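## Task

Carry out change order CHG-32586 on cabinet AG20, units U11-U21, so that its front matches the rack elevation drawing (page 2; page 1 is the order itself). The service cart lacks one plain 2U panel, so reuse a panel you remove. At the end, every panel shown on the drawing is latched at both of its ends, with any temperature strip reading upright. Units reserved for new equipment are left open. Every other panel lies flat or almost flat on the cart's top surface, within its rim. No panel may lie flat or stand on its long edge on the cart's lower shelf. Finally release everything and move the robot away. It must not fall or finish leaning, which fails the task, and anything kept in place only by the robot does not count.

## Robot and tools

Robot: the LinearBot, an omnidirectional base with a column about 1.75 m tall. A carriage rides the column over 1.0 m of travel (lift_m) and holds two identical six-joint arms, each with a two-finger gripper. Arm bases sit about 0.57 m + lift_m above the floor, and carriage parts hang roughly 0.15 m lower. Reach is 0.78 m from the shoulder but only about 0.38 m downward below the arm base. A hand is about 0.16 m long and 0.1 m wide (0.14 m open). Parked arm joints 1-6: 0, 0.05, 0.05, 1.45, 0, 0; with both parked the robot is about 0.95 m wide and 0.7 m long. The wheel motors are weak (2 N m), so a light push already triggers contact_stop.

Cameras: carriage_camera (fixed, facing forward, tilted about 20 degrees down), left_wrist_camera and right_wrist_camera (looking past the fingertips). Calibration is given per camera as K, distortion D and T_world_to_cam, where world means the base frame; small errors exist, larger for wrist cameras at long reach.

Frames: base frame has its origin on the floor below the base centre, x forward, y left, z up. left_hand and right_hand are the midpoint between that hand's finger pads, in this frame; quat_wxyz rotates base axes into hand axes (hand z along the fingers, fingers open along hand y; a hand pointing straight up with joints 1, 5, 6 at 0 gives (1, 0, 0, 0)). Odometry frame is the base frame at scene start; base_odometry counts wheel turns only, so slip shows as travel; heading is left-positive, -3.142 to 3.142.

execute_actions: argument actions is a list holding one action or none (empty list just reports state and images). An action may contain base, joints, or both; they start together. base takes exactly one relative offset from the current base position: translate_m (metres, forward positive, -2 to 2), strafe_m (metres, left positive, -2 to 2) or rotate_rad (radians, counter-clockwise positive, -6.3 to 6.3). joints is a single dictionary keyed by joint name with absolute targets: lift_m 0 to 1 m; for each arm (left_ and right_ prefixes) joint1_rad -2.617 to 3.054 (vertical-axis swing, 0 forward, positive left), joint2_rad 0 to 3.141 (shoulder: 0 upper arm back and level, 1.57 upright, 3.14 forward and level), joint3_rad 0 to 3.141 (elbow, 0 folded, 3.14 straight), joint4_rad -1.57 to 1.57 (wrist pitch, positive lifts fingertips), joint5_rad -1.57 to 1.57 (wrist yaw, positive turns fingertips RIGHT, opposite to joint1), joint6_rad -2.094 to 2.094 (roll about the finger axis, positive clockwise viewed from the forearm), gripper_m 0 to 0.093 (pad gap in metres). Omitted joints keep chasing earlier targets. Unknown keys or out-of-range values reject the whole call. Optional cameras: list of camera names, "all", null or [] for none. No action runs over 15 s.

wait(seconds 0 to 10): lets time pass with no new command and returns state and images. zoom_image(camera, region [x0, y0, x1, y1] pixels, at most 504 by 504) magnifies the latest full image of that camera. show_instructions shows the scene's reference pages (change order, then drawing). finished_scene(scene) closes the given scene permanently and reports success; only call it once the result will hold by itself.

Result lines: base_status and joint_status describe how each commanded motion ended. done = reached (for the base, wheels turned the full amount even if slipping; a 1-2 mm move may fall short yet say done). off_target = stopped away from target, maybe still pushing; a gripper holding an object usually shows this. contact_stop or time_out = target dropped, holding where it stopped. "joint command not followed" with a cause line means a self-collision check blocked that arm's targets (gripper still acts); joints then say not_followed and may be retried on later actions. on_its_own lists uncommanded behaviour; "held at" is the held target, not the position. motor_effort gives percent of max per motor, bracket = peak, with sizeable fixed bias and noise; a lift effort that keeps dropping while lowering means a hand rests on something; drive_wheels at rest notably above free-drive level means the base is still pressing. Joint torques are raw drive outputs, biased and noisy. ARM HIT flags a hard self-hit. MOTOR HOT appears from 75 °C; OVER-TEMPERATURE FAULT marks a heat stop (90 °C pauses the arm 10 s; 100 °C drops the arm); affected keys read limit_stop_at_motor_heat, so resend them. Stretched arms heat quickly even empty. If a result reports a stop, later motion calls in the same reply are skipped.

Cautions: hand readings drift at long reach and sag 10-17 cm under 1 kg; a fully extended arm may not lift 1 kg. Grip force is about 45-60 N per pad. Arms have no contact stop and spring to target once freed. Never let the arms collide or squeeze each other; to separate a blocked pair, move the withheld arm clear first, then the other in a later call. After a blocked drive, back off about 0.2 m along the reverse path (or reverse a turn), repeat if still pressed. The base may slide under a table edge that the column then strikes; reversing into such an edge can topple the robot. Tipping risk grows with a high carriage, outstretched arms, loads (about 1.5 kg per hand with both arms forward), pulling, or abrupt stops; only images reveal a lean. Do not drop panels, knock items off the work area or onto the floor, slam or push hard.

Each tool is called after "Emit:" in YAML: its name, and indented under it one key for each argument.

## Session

Emit:
show_instructions:

Emit:
execute_actions:
  actions: []

Reference images for this scene: change order, rack elevation.

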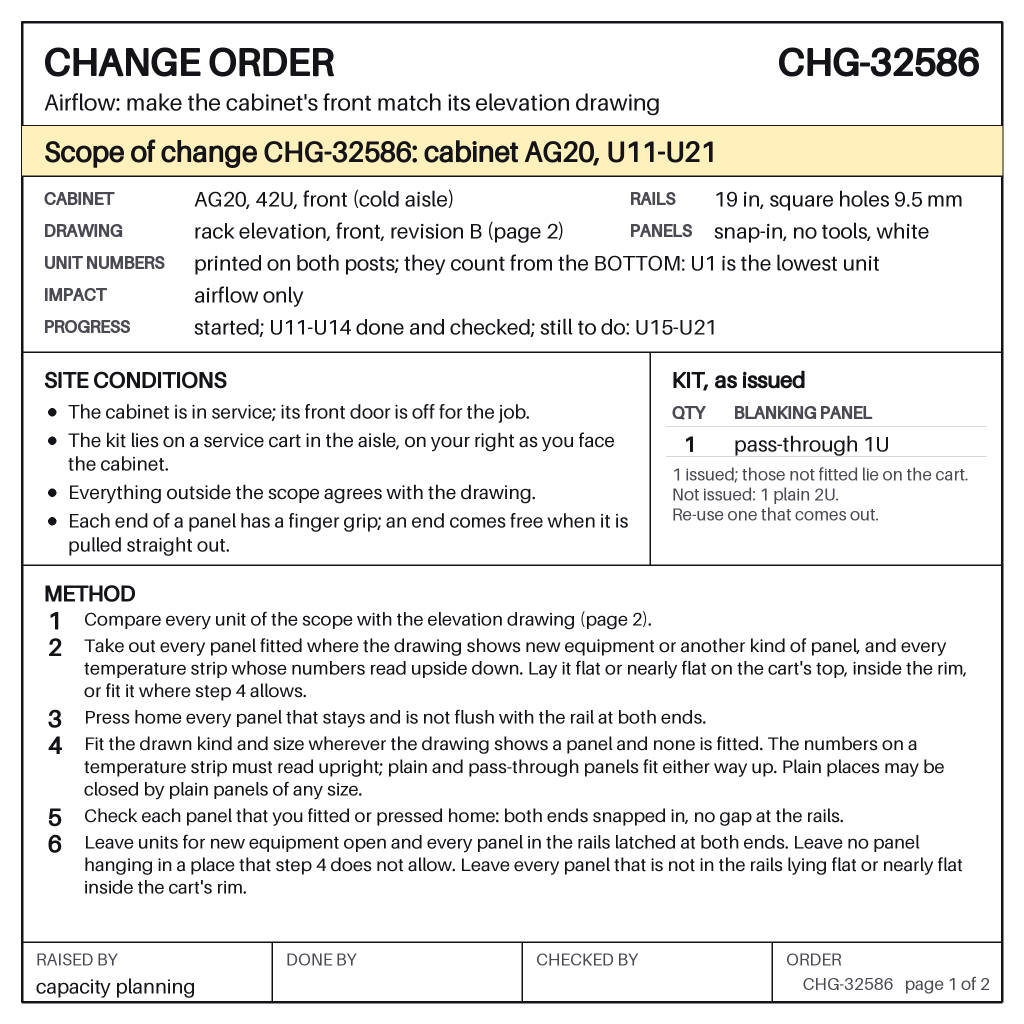

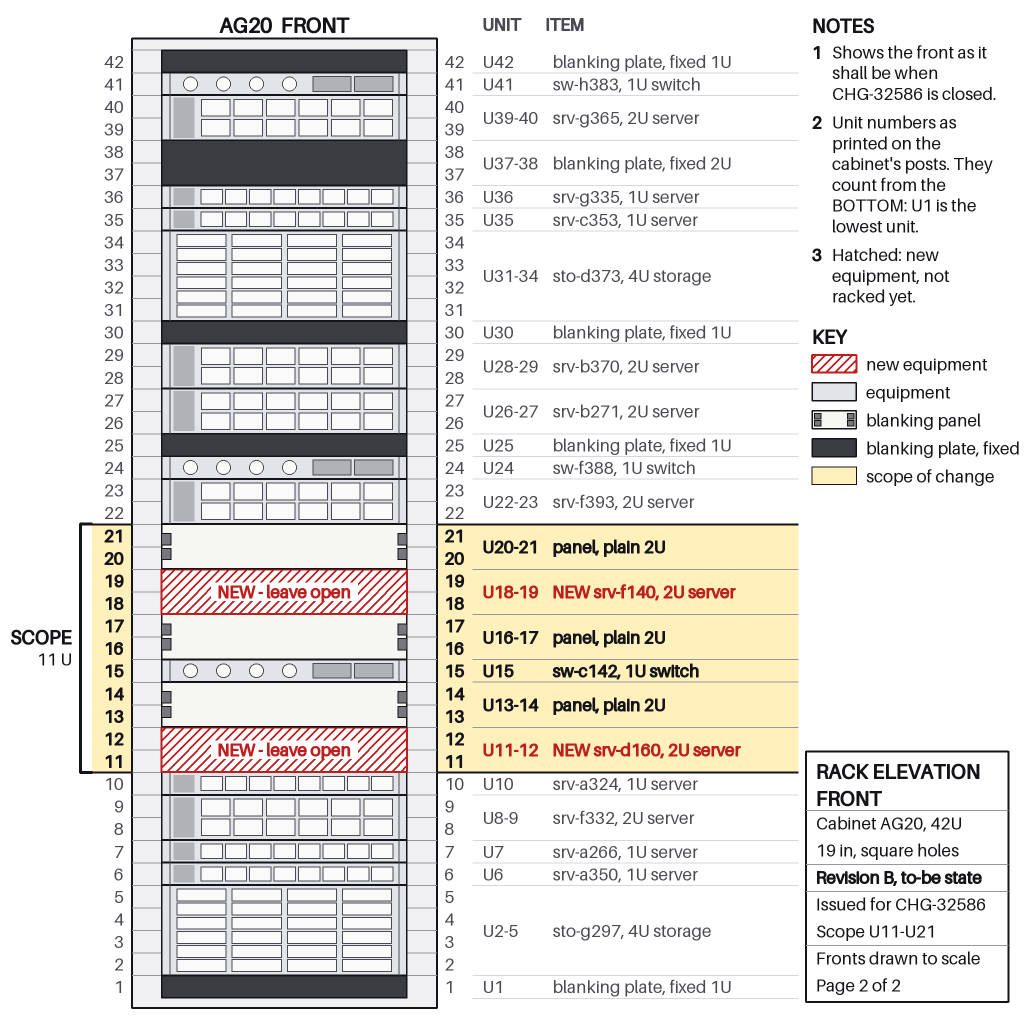

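Scene clock: 0.00 s.
Joint torques (N m, as the arm reports them, + toward a larger angle): no reading
base_odometry: x=+0.000 y=+0.000 heading=+0.000 (m, m, rad; odometry frame)
base_status: not commanded
joint_positions: lift_m=+0.303 left_joint1_rad=+0.033 left_joint2_rad=+0.060 left_joint3_rad=+0.056 left_joint4_rad=+1.473 left_joint5_rad=+0.017 left_joint6_rad=-0.060 left_gripper_m=+0.094 right_joint1_rad=-0.014 right_joint2_rad=+0.058 right_joint3_rad=+0.026 right_joint4_rad=+1.407 right_joint5_rad=-0.020 right_joint6_rad=-0.057 right_gripper_m=+0.095
joint_status: not commanded
motor_effort: lift_m=+13 drive_wheels=-6 (%)
left_hand: x=+0.3065 y=+0.3109 z=+1.3345 quat_wxyz=(+0.999, +0.006, +0.051, -0.014) (m; base frame)
right_hand: x=+0.3305 y=-0.3102 z=+1.3239 quat_wxyz=(+0.995, -0.012, +0.097, -0.034) (m; base frame)
pictures: carriage_camera, left_wrist_camera, right_wrist_camera
camera_calibration (this result's frames):
carriage_camera: T_world_to_cam=[[-0.00697402, -0.999829, -0.0171229, 0.0218497], [-0.287929, 0.018406, -0.957475, 1.3082], [0.957626, -0.00174726, -0.288008, 0.206136], [0, 0, 0, 1]] pos_world=[0.179421, -0.00187265, 1.31232]
left_wrist_camera: T_world_to_cam=[[-0.0678477, -0.997225, -0.0306342, 0.364768], [0.771438, -0.0329653, -0.63545, 0.639311], [0.632677, -0.0667462, 0.771534, -1.08409], [0, 0, 0, 1]] pos_world=[0.21744, 0.312472, 1.25384]
right_wrist_camera: T_world_to_cam=[[-0.0395525, -0.998811, 0.0285117, -0.334875], [0.66404, -0.0475959, -0.74618, 0.7585], [0.74665, -0.0105804, 0.665133, -1.007], [0, 0, 0, 1]] pos_world=[0.234956, -0.309029, 1.24531]
Images, in order (width x height): carriage_camera 672x504, left_wrist_camera 672x504, right_wrist_camera 672x504.

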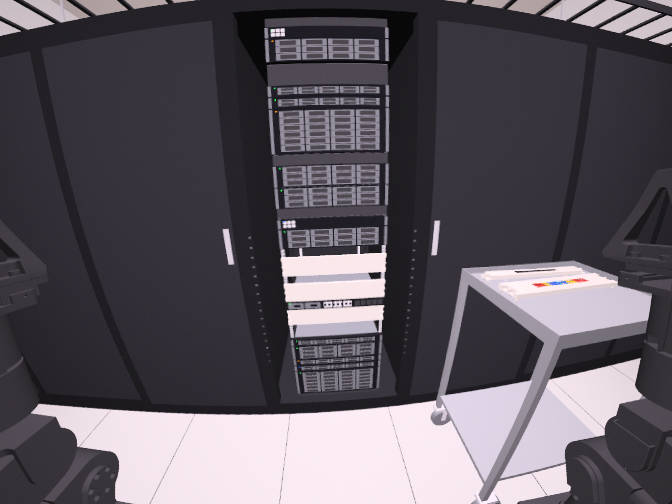

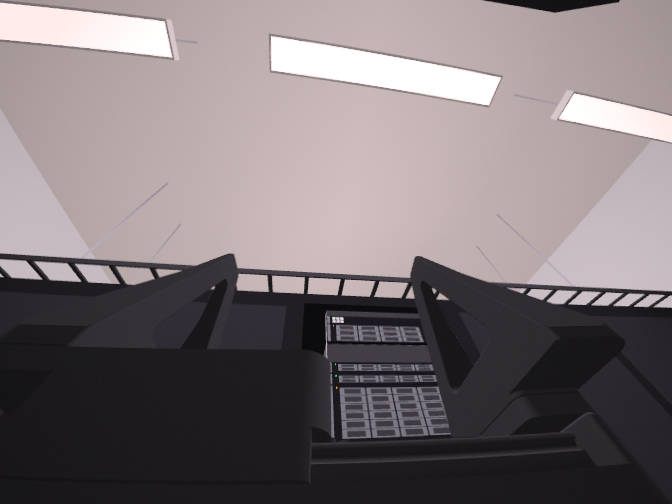

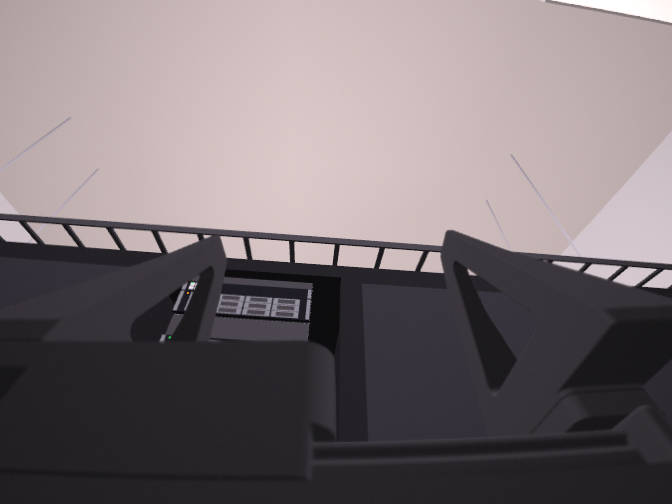

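Emit:
zoom_image:
  camera: "carriage_camera"
  region: [265, 220, 405, 345]

Region (265, 220, 405, 345) of carriage_camera's 672x504 image, scaled by 3.600, with more detail than that image has; it fills the top 450 rows of this view, and the rest is white.

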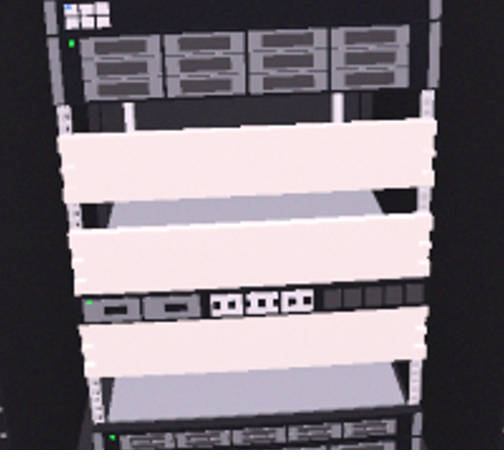

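Emit:
execute_actions:
  actions:
    - {"base":{"rotate_rad":0.052},"joints":{"lift_m":0.04,"left_joint1_rad":-0.31,"left_joint2_rad":1.2,"left_joint3_rad":0.745,"left_joint4_rad":0.47,"left_joint5_rad":-0.33,"left_joint6_rad":1.57,"right_joint1_rad":0.3,"right_joint2_rad":1.2,"right_joint3_rad":0.715,"right_joint4_rad":0.48,"right_joint5_rad":0.33,"right_joint6_rad":-1.575,"left_gripper_m":0.022,"right_gripper_m":0.022}}
  cameras: []

Emit:
execute_actions:
  actions:
    - {"base":{"strafe_m":-0.05}}
  cameras: []

Emit:
execute_actions:
  actions:
    - {"base":{"translate_m":0.38}}

Scene clock: 9.50 s.
Joint torques (N m, as the arm reports them, + toward a larger angle): left_arm=[-0.61 -4.05  8.71  2.04 -0.16  0.01] | right_arm=[ 0.78 -4.63  8.7   1.95  0.23  0.06]
base_odometry: x=+0.000 y=+0.000 heading=+0.051 (m, m, rad; odometry frame)
base_status: done
joint_positions: lift_m=+0.040 left_joint1_rad=-0.303 left_joint2_rad=+1.203 left_joint3_rad=+0.716 left_joint4_rad=+0.450 left_joint5_rad=-0.319 left_joint6_rad=+1.564 left_gripper_m=+0.022 right_joint1_rad=+0.290 right_joint2_rad=+1.196 right_joint3_rad=+0.699 right_joint4_rad=+0.478 right_joint5_rad=+0.320 right_joint6_rad=-1.569 right_gripper_m=+0.022
joint_status: all done
motor_effort: lift_m=+12(12) drive_wheels=+14(21) (%)
left_hand: x=+0.6841 y=+0.2432 z=+0.9287 quat_wxyz=(+0.486, +0.506, +0.512, +0.496) (m; base frame)
right_hand: x=+0.6827 y=-0.2491 z=+0.9302 quat_wxyz=(+0.487, -0.498, +0.511, -0.504) (m; base frame)
pictures: none
No camera images: the call's "cameras" was empty. Leave "cameras" out to get every camera's image.

Scene clock: 10.77 s.
Joint torques (N m, as the arm reports them, + toward a larger angle): left_arm=[-0.63 -4.06  8.73  2.02 -0.12  0.01] | right_arm=[ 0.98 -4.63  8.69  1.94  0.21  0.06]
base_odometry: x=+0.002 y=-0.050 heading=+0.051 (m, m, rad; odometry frame)
base_status: done
joint_positions: lift_m=+0.040 left_joint1_rad=-0.303 left_joint2_rad=+1.203 left_joint3_rad=+0.716 left_joint4_rad=+0.453 left_joint5_rad=-0.320 left_joint6_rad=+1.564 left_gripper_m=+0.022 right_joint1_rad=+0.290 right_joint2_rad=+1.196 right_joint3_rad=+0.699 right_joint4_rad=+0.481 right_joint5_rad=+0.322 right_joint6_rad=-1.569 right_gripper_m=+0.022
joint_status: not commanded
motor_effort: lift_m=+12(14) drive_wheels=+18(31) (%)
left_hand: x=+0.6841 y=+0.2433 z=+0.9295 quat_wxyz=(+0.487, +0.505, +0.511, +0.497) (m; base frame)
right_hand: x=+0.6827 y=-0.2494 z=+0.9308 quat_wxyz=(+0.487, -0.496, +0.511, -0.505) (m; base frame)
pictures: none
No camera images: the call's "cameras" was empty. Leave "cameras" out to get every camera's image.

Scene clock: 13.63 s.
Joint torques (N m, as the arm reports them, + toward a larger angle): left_arm=[-0.6  -4.07  8.76  1.99 -0.12  0.01] | right_arm=[ 0.84 -4.58  8.6   1.9   0.18  0.08]
base_odometry: x=+0.382 y=-0.031 heading=+0.051 (m, m, rad; odometry frame)
base_status: done
joint_positions: lift_m=+0.040 left_joint1_rad=-0.303 left_joint2_rad=+1.203 left_joint3_rad=+0.716 left_joint4_rad=+0.456 left_joint5_rad=-0.320 left_joint6_rad=+1.564 left_gripper_m=+0.022 right_joint1_rad=+0.290 right_joint2_rad=+1.196 right_joint3_rad=+0.699 right_joint4_rad=+0.483 right_joint5_rad=+0.322 right_joint6_rad=-1.569 right_gripper_m=+0.022
joint_status: not commanded
motor_effort: lift_m=+12(10) drive_wheels=-8(39) (%)
left_hand: x=+0.6841 y=+0.2434 z=+0.9300 quat_wxyz=(+0.487, +0.504, +0.511, +0.498) (m; base frame)
right_hand: x=+0.6827 y=-0.2494 z=+0.9315 quat_wxyz=(+0.488, -0.496, +0.510, -0.505) (m; base frame)
pictures: carriage_camera, left_wrist_camera, right_wrist_camera
camera_calibration (this result's frames):
carriage_camera: T_world_to_cam=[[-0.00697402, -0.999829, -0.0171229, 0.0173575], [-0.287929, 0.018406, -0.957475, 1.05701], [0.957626, -0.00174726, -0.288008, 0.130577], [0, 0, 0, 1]] pos_world=[0.179421, -0.00187265, 1.04997]
left_wrist_camera: T_world_to_cam=[[-0.0531097, -0.0341867, -0.998003, 0.9659], [-0.567849, 0.823131, 0.00202222, 0.203732], [0.821418, 0.566822, -0.0631291, -0.522502], [0, 0, 0, 1]] pos_world=[0.59618, 0.161489, 0.930575]
right_wrist_camera: T_world_to_cam=[[0.0145137, -0.0244813, 0.999595, -0.947508], [-0.629278, -0.777117, -0.00989569, 0.2499], [0.777045, -0.62888, -0.0266844, -0.538833], [0, 0, 0, 1]] pos_world=[0.589705, -0.167856, 0.935218]
Images, in order (width x height): carriage_camera 672x504, left_wrist_camera 672x504, right_wrist_camera 672x504.

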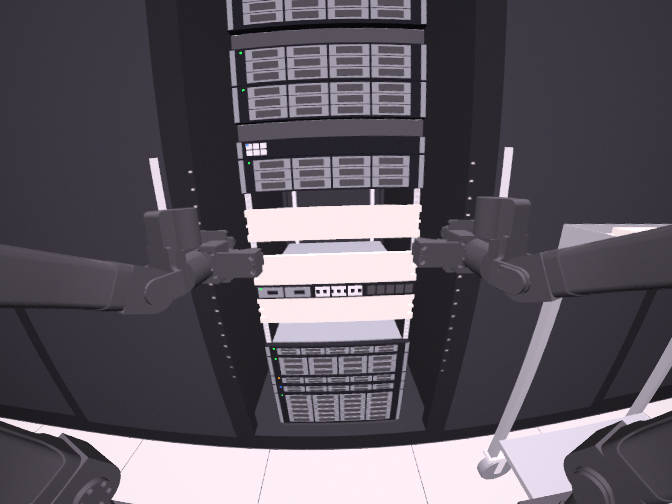

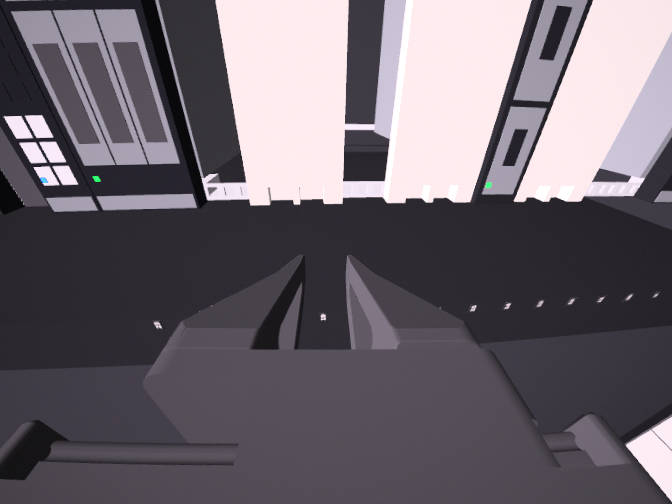

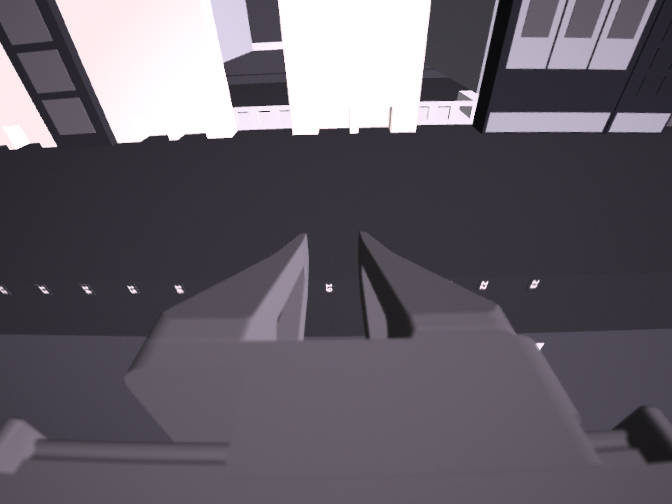

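Emit:
execute_actions:
  actions:
    - {"base":{"strafe_m":0.009},"joints":{"lift_m":0.052,"left_joint3_rad":0.765,"right_joint4_rad":0.49}}
  cameras: []

Emit:
execute_actions:
  actions:
    - {"base":{"translate_m":0.085}}

Scene clock: 18.73 s.
Joint torques (N m, as the arm reports them, + toward a larger angle): left_arm=[-0.54 -4.13  8.15  1.89 -0.12 -0.01] | right_arm=[ 0.88 -4.72  8.11  1.86  0.19  0.07]
base_odometry: x=+0.382 y=-0.022 heading=+0.050 (m, m, rad; odometry frame)
base_status: done
joint_positions: lift_m=+0.052 left_joint1_rad=-0.304 left_joint2_rad=+1.203 left_joint3_rad=+0.745 left_joint4_rad=+0.464 left_joint5_rad=-0.321 left_joint6_rad=+1.565 left_gripper_m=+0.022 right_joint1_rad=+0.290 right_joint2_rad=+1.196 right_joint3_rad=+0.705 right_joint4_rad=+0.497 right_joint5_rad=+0.323 right_joint6_rad=-1.570 right_gripper_m=+0.022
joint_status: all done
motor_effort: lift_m=+18(21) drive_wheels=-4(22) (%)
left_hand: x=+0.6858 y=+0.2425 z=+0.9574 quat_wxyz=(+0.499, +0.492, +0.505, +0.504) (m; base frame)
right_hand: x=+0.6830 y=-0.2496 z=+0.9489 quat_wxyz=(+0.494, -0.489, +0.507, -0.509) (m; base frame)
pictures: none
No camera images: the call's "cameras" was empty. Leave "cameras" out to get every camera's image.

Scene clock: 20.27 s.
Joint torques (N m, as the arm reports them, + toward a larger angle): left_arm=[-0.49 -4.13  8.11  1.87 -0.11  0.  ] | right_arm=[ 0.82 -4.64  8.28  1.86  0.18  0.06]
base_odometry: x=+0.467 y=-0.017 heading=+0.051 (m, m, rad; odometry frame)
base_status: done
joint_positions: lift_m=+0.052 left_joint1_rad=-0.304 left_joint2_rad=+1.203 left_joint3_rad=+0.745 left_joint4_rad=+0.464 left_joint5_rad=-0.321 left_joint6_rad=+1.565 left_gripper_m=+0.022 right_joint1_rad=+0.290 right_joint2_rad=+1.196 right_joint3_rad=+0.705 right_joint4_rad=+0.497 right_joint5_rad=+0.323 right_joint6_rad=-1.570 right_gripper_m=+0.022
joint_status: not commanded
motor_effort: lift_m=+17(17) drive_wheels=-6(41) (%)
left_hand: x=+0.6858 y=+0.2425 z=+0.9574 quat_wxyz=(+0.499, +0.492, +0.505, +0.504) (m; base frame)
right_hand: x=+0.6830 y=-0.2496 z=+0.9488 quat_wxyz=(+0.494, -0.489, +0.508, -0.509) (m; base frame)
pictures: carriage_camera, left_wrist_camera, right_wrist_camera
camera_calibration (this result's frames):
carriage_camera: T_world_to_cam=[[-0.00697402, -0.999829, -0.0171229, 0.0175515], [-0.287929, 0.018406, -0.957475, 1.06786], [0.957626, -0.00174726, -0.288008, 0.133842], [0, 0, 0, 1]] pos_world=[0.179421, -0.00187265, 1.0613]
left_wrist_camera: T_world_to_cam=[[-0.0175169, -0.044916, -0.998837, 0.972207], [-0.56677, 0.823431, -0.0270887, 0.232431], [0.82369, 0.565636, -0.039881, -0.545118], [0, 0, 0, 1]] pos_world=[0.597773, 0.160615, 0.955633]
right_wrist_camera: T_world_to_cam=[[-0.00415242, -0.0296633, 0.999551, -0.953354], [-0.630131, -0.776065, -0.0256487, 0.265965], [0.776478, -0.629955, -0.0154692, -0.549263], [0, 0, 0, 1]] pos_world=[0.590125, -0.167884, 0.951251]
Images, in order (width x height): carriage_camera 672x504, left_wrist_camera 672x504, right_wrist_camera 672x504.

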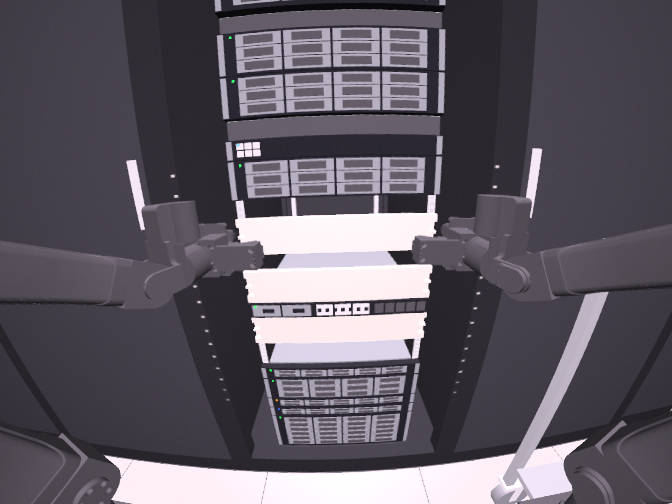

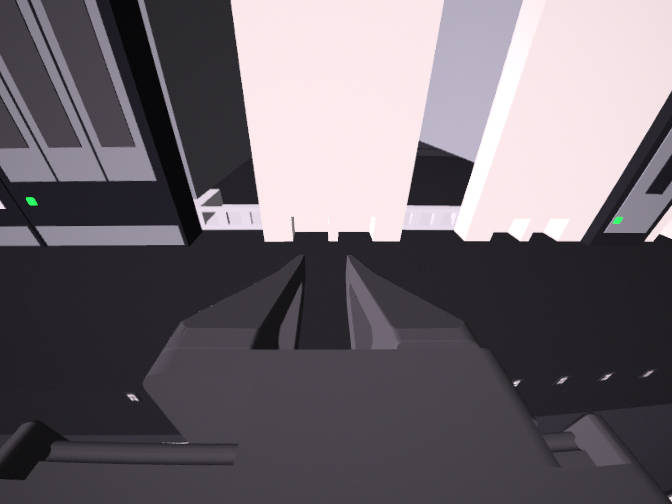

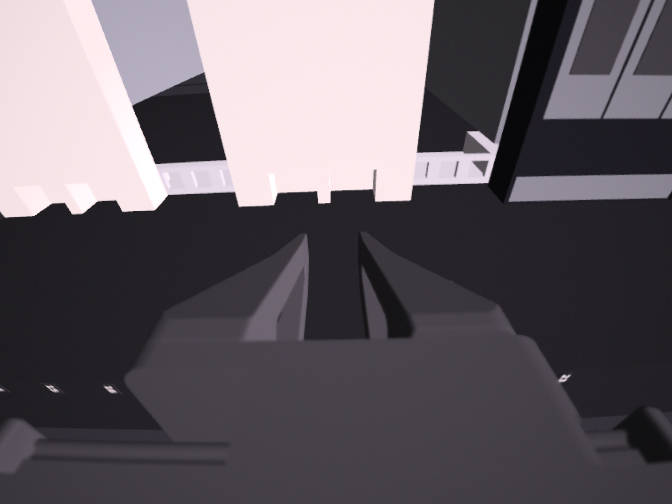

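Emit:
execute_actions:
  actions:
    - {"base":{"strafe_m":0.004},"joints":{"lift_m":0.0465,"left_gripper_m":0.018,"right_gripper_m":0.018}}
  cameras: []

Emit:
execute_actions:
  actions:
    - {"base":{"translate_m":0.031}}
  cameras: ["left_wrist_camera","right_wrist_camera"]

Scene clock: 24.37 s.
Joint torques (N m, as the arm reports them, + toward a larger angle): left_arm=[-0.54 -4.06  8.14  1.91 -0.11  0.  ] | right_arm=[ 0.72 -4.57  8.12  1.9   0.19  0.05]
base_odometry: x=+0.467 y=-0.013 heading=+0.050 (m, m, rad; odometry frame)
base_status: done
joint_positions: lift_m=+0.047 left_joint1_rad=-0.304 left_joint2_rad=+1.203 left_joint3_rad=+0.745 left_joint4_rad=+0.460 left_joint5_rad=-0.321 left_joint6_rad=+1.565 left_gripper_m=+0.018 right_joint1_rad=+0.290 right_joint2_rad=+1.196 right_joint3_rad=+0.705 right_joint4_rad=+0.495 right_joint5_rad=+0.323 right_joint6_rad=-1.570 right_gripper_m=+0.018
joint_status: all done
motor_effort: lift_m=+11(10) drive_wheels=+9(14) (%)
left_hand: x=+0.6858 y=+0.2425 z=+0.9516 quat_wxyz=(+0.498, +0.494, +0.505, +0.503) (m; base frame)
right_hand: x=+0.6831 y=-0.2496 z=+0.9435 quat_wxyz=(+0.493, -0.490, +0.508, -0.509) (m; base frame)
pictures: none
No camera images: the call's "cameras" was empty. Leave "cameras" out to get every camera's image.

Scene clock: 25.37 s.
Joint torques (N m, as the arm reports them, + toward a larger angle): left_arm=[-0.55 -4.05  8.12  1.93 -0.12 -0.01] | right_arm=[ 0.85 -4.53  8.34  1.9   0.16  0.07]
base_odometry: x=+0.498 y=-0.012 heading=+0.051 (m, m, rad; odometry frame)
base_status: done
joint_positions: lift_m=+0.047 left_joint1_rad=-0.304 left_joint2_rad=+1.203 left_joint3_rad=+0.745 left_joint4_rad=+0.460 left_joint5_rad=-0.321 left_joint6_rad=+1.565 left_gripper_m=+0.018 right_joint1_rad=+0.290 right_joint2_rad=+1.196 right_joint3_rad=+0.705 right_joint4_rad=+0.495 right_joint5_rad=+0.323 right_joint6_rad=-1.570 right_gripper_m=+0.018
joint_status: not commanded
motor_effort: lift_m=+12(12) drive_wheels=-5(45) (%)
left_hand: x=+0.6858 y=+0.2425 z=+0.9516 quat_wxyz=(+0.498, +0.493, +0.505, +0.503) (m; base frame)
right_hand: x=+0.6831 y=-0.2496 z=+0.9435 quat_wxyz=(+0.493, -0.490, +0.508, -0.509) (m; base frame)
pictures: left_wrist_camera, right_wrist_camera
camera_calibration (this result's frames):
left_wrist_camera: T_world_to_cam=[[-0.0211364, -0.0437855, -0.998817, 0.968686], [-0.567177, 0.823244, -0.0240865, 0.229692], [0.823325, 0.565997, -0.0422346, -0.542982], [0, 0, 0, 1]] pos_world=[0.597801, 0.160648, 0.95014]
right_wrist_camera: T_world_to_cam=[[-0.00232546, -0.0291182, 0.999573, -0.949222], [-0.630177, -0.776079, -0.0240737, 0.264374], [0.776448, -0.629964, -0.0165449, -0.548313], [0, 0, 0, 1]] pos_world=[0.590132, -0.167882, 0.946109]
Images, in order (width x height): left_wrist_camera 672x504, right_wrist_camera 672x504.

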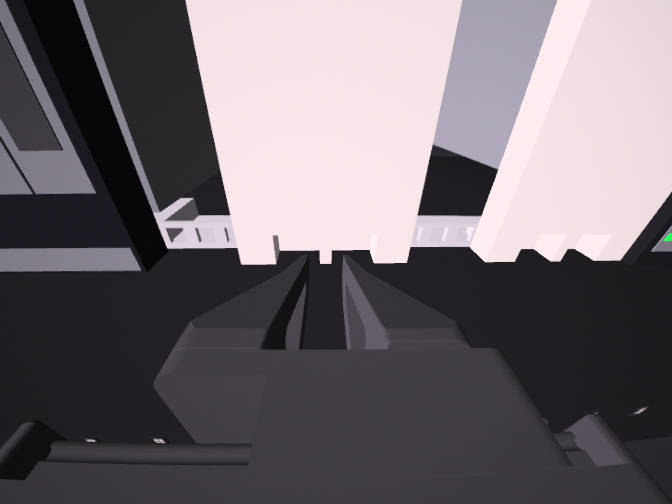

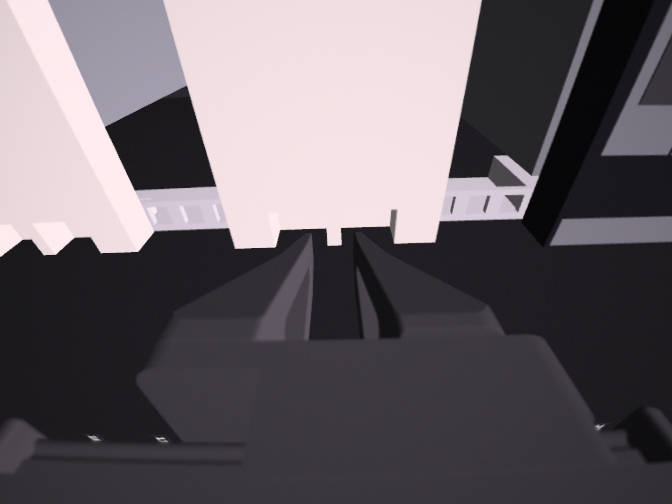

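Emit:
execute_actions:
  actions:
    - {"base":{"translate_m":0.017},"joints":{"left_joint1_rad":-0.315,"right_joint2_rad":1.205,"left_joint2_rad":1.207}}
  cameras: ["left_wrist_camera","right_wrist_camera"]

Scene clock: 28.80 s.
Joint torques (N m, as the arm reports them, + toward a larger angle): left_arm=[-0.12 -3.09  8.14  2.05  0.07  0.02] | right_arm=[ 0.7  -4.24  8.18  1.94  0.13  0.07]
base_odometry: x=+0.514 y=-0.011 heading=+0.051 (m, m, rad; odometry frame)
base_status: done
joint_positions: lift_m=+0.047 left_joint1_rad=-0.314 left_joint2_rad=+1.197 left_joint3_rad=+0.745 left_joint4_rad=+0.447 left_joint5_rad=-0.338 left_joint6_rad=+1.565 left_gripper_m=+0.018 right_joint1_rad=+0.291 right_joint2_rad=+1.196 right_joint3_rad=+0.705 right_joint4_rad=+0.493 right_joint5_rad=+0.327 right_joint6_rad=-1.570 right_gripper_m=+0.018
joint_status: all done
motor_effort: lift_m=+12(13) drive_wheels=+26(44) (%)
left_hand: x=+0.6838 y=+0.2414 z=+0.9508 quat_wxyz=(+0.494, +0.494, +0.508, +0.503) (m; base frame)
right_hand: x=+0.6830 y=-0.2497 z=+0.9431 quat_wxyz=(+0.492, -0.490, +0.509, -0.509) (m; base frame)
pictures: left_wrist_camera, right_wrist_camera
camera_calibration (this result's frames):
left_wrist_camera: T_world_to_cam=[[-0.0277806, -0.0417006, -0.998744, 0.971772], [-0.572025, 0.820032, -0.0183277, 0.228136], [0.819766, 0.570797, -0.0466347, -0.535312], [0, 0, 0, 1]] pos_world=[0.596326, 0.158999, 0.949769]
right_wrist_camera: T_world_to_cam=[[-0.000561267, -0.0285806, 0.999591, -0.949861], [-0.631994, -0.774647, -0.0225038, 0.264324], [0.774973, -0.631748, -0.017628, -0.546747], [0, 0, 0, 1]] pos_world=[0.590232, -0.167796, 0.945783]
Images, in order (width x height): left_wrist_camera 672x504, right_wrist_camera 672x504.

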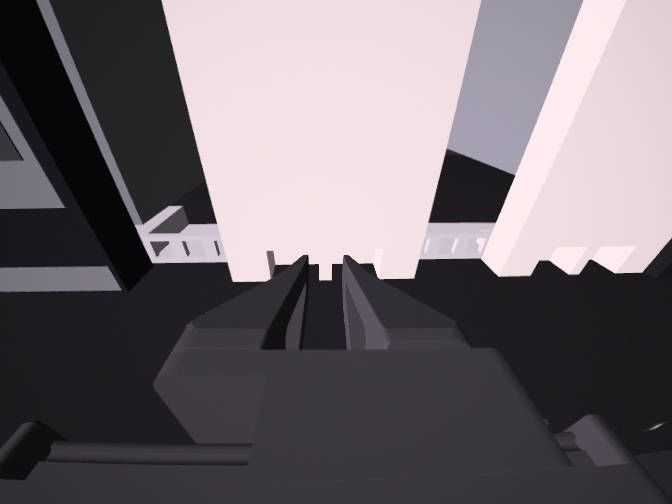

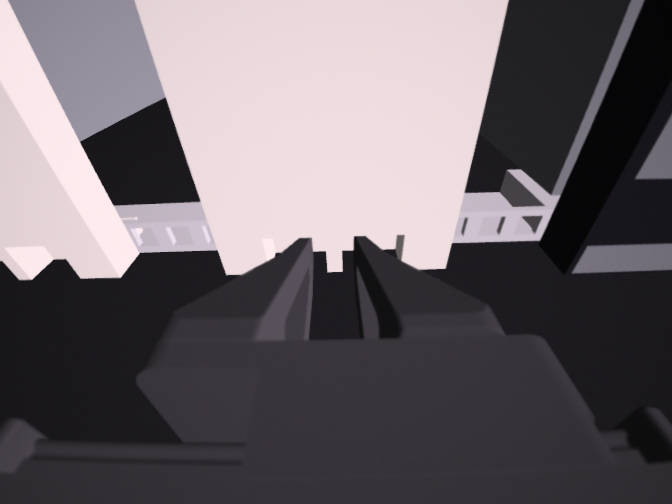

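Both bottomed. Grip and pull.

Emit:
execute_actions:
  actions:
    - {"joints":{"left_gripper_m":0,"right_gripper_m":0}}
  cameras: []

Emit:
execute_actions:
  actions:
    - {"base":{"translate_m":-0.035},"joints":{"right_joint2_rad":1.185,"left_joint2_rad":1.187,"right_joint1_rad":0.292,"left_joint5_rad":-0.338,"right_joint5_rad":0.327}}
  cameras: ["left_wrist_camera","right_wrist_camera"]

Scene clock: 31.30 s.
Joint torques (N m, as the arm reports them, + toward a larger angle): left_arm=[-0.06 -3.01  8.17  2.03  0.07  0.01] | right_arm=[ 0.7  -4.2   8.19  1.92  0.14  0.12]
base_odometry: x=+0.514 y=-0.011 heading=+0.051 (m, m, rad; odometry frame)
base_status: not commanded
joint_positions: lift_m=+0.047 left_joint1_rad=-0.314 left_joint2_rad=+1.197 left_joint3_rad=+0.745 left_joint4_rad=+0.450 left_joint5_rad=-0.338 left_joint6_rad=+1.565 left_gripper_m=+0.005 right_joint1_rad=+0.291 right_joint2_rad=+1.196 right_joint3_rad=+0.705 right_joint4_rad=+0.495 right_joint5_rad=+0.327 right_joint6_rad=-1.574 right_gripper_m=+0.005
joint_status: left_gripper_m off_target (ended at +0.005, target +0.000); right_gripper_m off_target (ended at +0.005, target +0.000)
motor_effort: lift_m=+12(11) drive_wheels=+23(26) (%)
left_hand: x=+0.6838 y=+0.2414 z=+0.9516 quat_wxyz=(+0.495, +0.493, +0.507, +0.504) (m; base frame)
right_hand: x=+0.6830 y=-0.2498 z=+0.9435 quat_wxyz=(+0.491, -0.490, +0.507, -0.510) (m; base frame)
pictures: none
No camera images: the call's "cameras" was empty. Leave "cameras" out to get every camera's image.

Scene clock: 32.43 s.
Joint torques (N m, as the arm reports them, + toward a larger angle): left_arm=[-0.12 -4.65  8.17  2.   -0.04  0.  ] | right_arm=[ 0.23 -5.87  8.21  1.97  0.08  0.13]
base_odometry: x=+0.479 y=-0.013 heading=+0.051 (m, m, rad; odometry frame)
base_status: done
joint_positions: lift_m=+0.047 left_joint1_rad=-0.314 left_joint2_rad=+1.199 left_joint3_rad=+0.745 left_joint4_rad=+0.453 left_joint5_rad=-0.336 left_joint6_rad=+1.565 left_gripper_m=+0.005 right_joint1_rad=+0.291 right_joint2_rad=+1.196 right_joint3_rad=+0.705 right_joint4_rad=+0.486 right_joint5_rad=+0.328 right_joint6_rad=-1.576 right_gripper_m=+0.005
joint_status: all done
motor_effort: lift_m=+13(11) drive_wheels=+11(55) (%)
left_hand: x=+0.6841 y=+0.2412 z=+0.9517 quat_wxyz=(+0.496, +0.493, +0.507, +0.504) (m; base frame)
right_hand: x=+0.6830 y=-0.2499 z=+0.9413 quat_wxyz=(+0.488, -0.494, +0.509, -0.510) (m; base frame)
pictures: left_wrist_camera, right_wrist_camera
camera_calibration (this result's frames):
left_wrist_camera: T_world_to_cam=[[-0.0234905, -0.0427073, -0.998811, 0.969985], [-0.570998, 0.820666, -0.0216611, 0.230814], [0.820615, 0.569811, -0.0436636, -0.538588], [0, 0, 0, 1]] pos_world=[0.596553, 0.158898, 0.950315]
right_wrist_camera: T_world_to_cam=[[0.00693783, -0.0202962, 0.99977, -0.951271], [-0.633002, -0.774067, -0.0113216, 0.254433], [0.774119, -0.632778, -0.0182179, -0.546015], [0, 0, 0, 1]] pos_world=[0.590337, -0.167866, 0.943985]
Images, in order (width x height): left_wrist_camera 672x504, right_wrist_camera 672x504.

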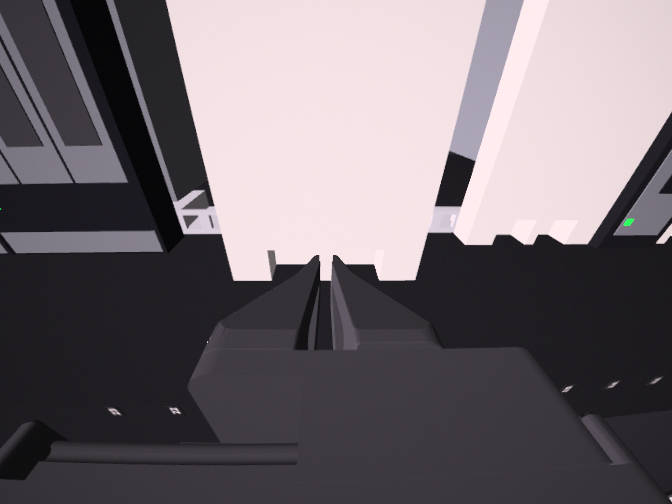

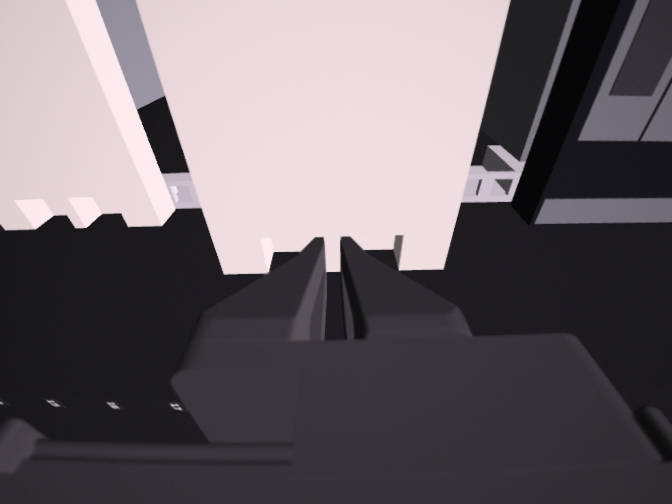

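Emit:
execute_actions:
  actions:
    - {"base":{"translate_m":0.017},"joints":{"lift_m":0.089,"right_joint4_rad":0.5,"right_joint2_rad":1.2,"left_joint2_rad":1.198}}
  cameras: ["left_wrist_camera","right_wrist_camera"]

Scene clock: 35.13 s.
Joint torques (N m, as the arm reports them, + toward a larger angle): left_arm=[-0.1  -3.87  8.13  2.   -0.05 -0.03] | right_arm=[ 0.19 -4.59  8.22  2.13  0.07  0.13]
base_odometry: x=+0.496 y=-0.011 heading=+0.051 (m, m, rad; odometry frame)
base_status: done
joint_positions: lift_m=+0.089 left_joint1_rad=-0.314 left_joint2_rad=+1.199 left_joint3_rad=+0.745 left_joint4_rad=+0.454 left_joint5_rad=-0.336 left_joint6_rad=+1.565 left_gripper_m=+0.005 right_joint1_rad=+0.291 right_joint2_rad=+1.196 right_joint3_rad=+0.705 right_joint4_rad=+0.490 right_joint5_rad=+0.328 right_joint6_rad=-1.576 right_gripper_m=+0.005
joint_status: all done
motor_effort: lift_m=+16(22) drive_wheels=-5(37) (%)
left_hand: x=+0.6842 y=+0.2412 z=+0.9935 quat_wxyz=(+0.496, +0.493, +0.507, +0.504) (m; base frame)
right_hand: x=+0.6830 y=-0.2498 z=+0.9840 quat_wxyz=(+0.489, -0.492, +0.508, -0.510) (m; base frame)
pictures: left_wrist_camera, right_wrist_camera
camera_calibration (this result's frames):
left_wrist_camera: T_world_to_cam=[[-0.0227493, -0.0429514, -0.998818, 1.01136], [-0.571295, 0.820443, -0.0222689, 0.232585], [0.820429, 0.570113, -0.0432024, -0.537245], [0, 0, 0, 1]] pos_world=[0.596654, 0.158907, 0.992135]
right_wrist_camera: T_world_to_cam=[[0.00292734, -0.0214994, 0.999765, -0.99155], [-0.632654, -0.774293, -0.0147983, 0.258098], [0.774429, -0.632462, -0.0158683, -0.547643], [0, 0, 0, 1]] pos_world=[0.5903, -0.167838, 0.986446]
Images, in order (width x height): left_wrist_camera 672x504, right_wrist_camera 672x504.

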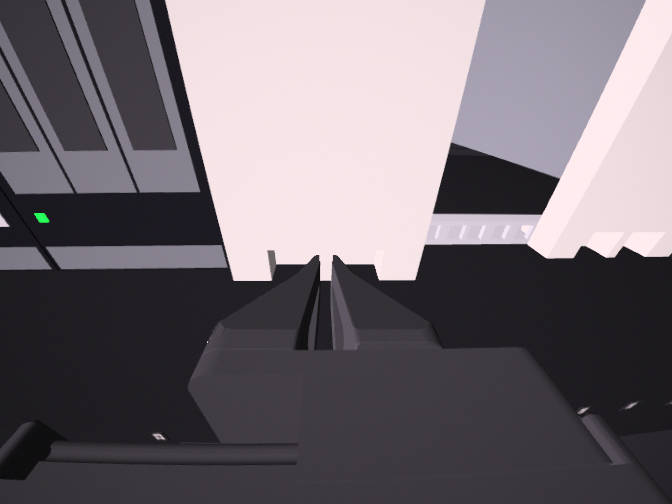

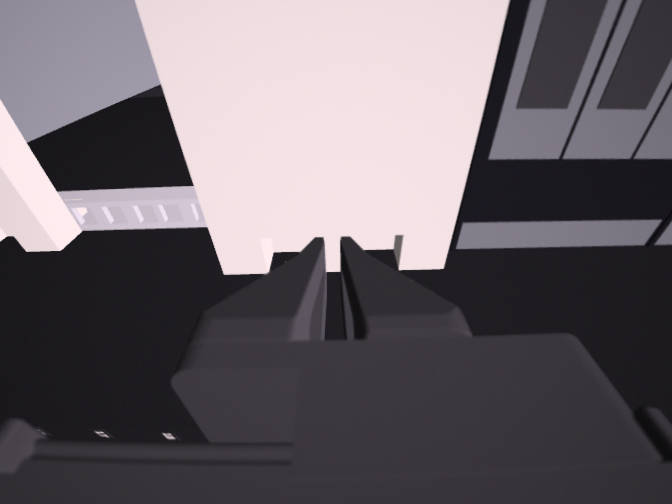

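Emit:
execute_actions:
  actions:
    - {"joints":{"lift_m":0.092,"right_joint4_rad":0.508}}
  cameras: []

Emit:
execute_actions:
  actions:
    - {"base":{"translate_m":0.021},"joints":{"right_joint2_rad":1.207,"left_joint2_rad":1.203}}
  cameras: ["left_wrist_camera","right_wrist_camera"]

Scene clock: 37.17 s.
Joint torques (N m, as the arm reports them, + toward a larger angle): left_arm=[-0.13 -3.92  8.19  1.98 -0.04  0.  ] | right_arm=[ 0.34 -4.75  8.15  2.1   0.09  0.12]
base_odometry: x=+0.496 y=-0.011 heading=+0.051 (m, m, rad; odometry frame)
base_status: not commanded
joint_positions: lift_m=+0.092 left_joint1_rad=-0.314 left_joint2_rad=+1.199 left_joint3_rad=+0.745 left_joint4_rad=+0.453 left_joint5_rad=-0.336 left_joint6_rad=+1.565 left_gripper_m=+0.005 right_joint1_rad=+0.291 right_joint2_rad=+1.196 right_joint3_rad=+0.705 right_joint4_rad=+0.494 right_joint5_rad=+0.328 right_joint6_rad=-1.576 right_gripper_m=+0.005
joint_status: all done
motor_effort: lift_m=+16(21) drive_wheels=-1(5) (%)
left_hand: x=+0.6842 y=+0.2412 z=+0.9963 quat_wxyz=(+0.496, +0.493, +0.507, +0.504) (m; base frame)
right_hand: x=+0.6830 y=-0.2498 z=+0.9879 quat_wxyz=(+0.491, -0.491, +0.507, -0.511) (m; base frame)
pictures: none
No camera images: the call's "cameras" was empty. Leave "cameras" out to get every camera's image.

Scene clock: 38.03 s.
Joint torques (N m, as the arm reports them, + toward a larger angle): left_arm=[ 0.18 -2.82  8.18  2.15  0.   -0.02] | right_arm=[ 0.01 -3.63  8.17  2.19  0.    0.12]
base_odometry: x=+0.516 y=-0.010 heading=+0.052 (m, m, rad; odometry frame)
base_status: done
joint_positions: lift_m=+0.092 left_joint1_rad=-0.318 left_joint2_rad=+1.191 left_joint3_rad=+0.745 left_joint4_rad=+0.437 left_joint5_rad=-0.343 left_joint6_rad=+1.565 left_gripper_m=+0.005 right_joint1_rad=+0.294 right_joint2_rad=+1.191 right_joint3_rad=+0.705 right_joint4_rad=+0.484 right_joint5_rad=+0.334 right_joint6_rad=-1.576 right_gripper_m=+0.005
joint_status: all done
motor_effort: lift_m=+18(18) drive_wheels=+38(44) (%)
left_hand: x=+0.6825 y=+0.2413 z=+0.9955 quat_wxyz=(+0.492, +0.495, +0.509, +0.503) (m; base frame)
right_hand: x=+0.6819 y=-0.2501 z=+0.9876 quat_wxyz=(+0.488, -0.492, +0.509, -0.511) (m; base frame)
pictures: left_wrist_camera, right_wrist_camera
camera_calibration (this result's frames):
left_wrist_camera: T_world_to_cam=[[-0.0313213, -0.0401562, -0.998702, 1.01834], [-0.573646, 0.818967, -0.0149387, 0.226287], [0.818504, 0.572434, -0.0486865, -0.529565], [0, 0, 0, 1]] pos_world=[0.595155, 0.158712, 0.994612]
right_wrist_camera: T_world_to_cam=[[0.00322423, -0.021014, 0.999774, -0.995252], [-0.635609, -0.771881, -0.0141742, 0.259235], [0.772005, -0.635419, -0.0158454, -0.546047], [0, 0, 0, 1]] pos_world=[0.589532, -0.167784, 0.990049]
Images, in order (width x height): left_wrist_camera 672x504, right_wrist_camera 672x504.

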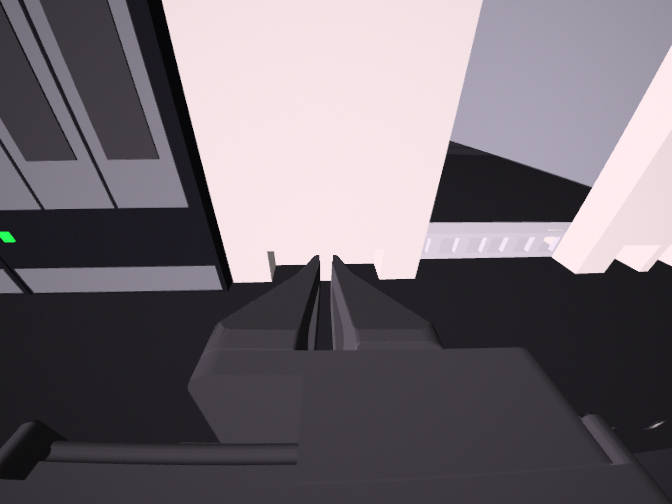

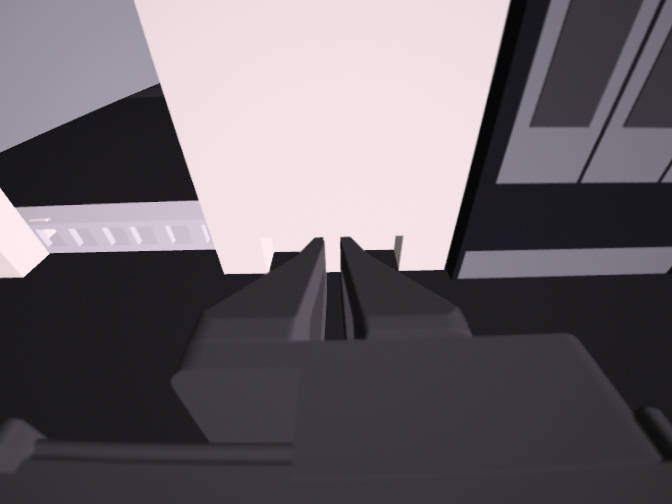

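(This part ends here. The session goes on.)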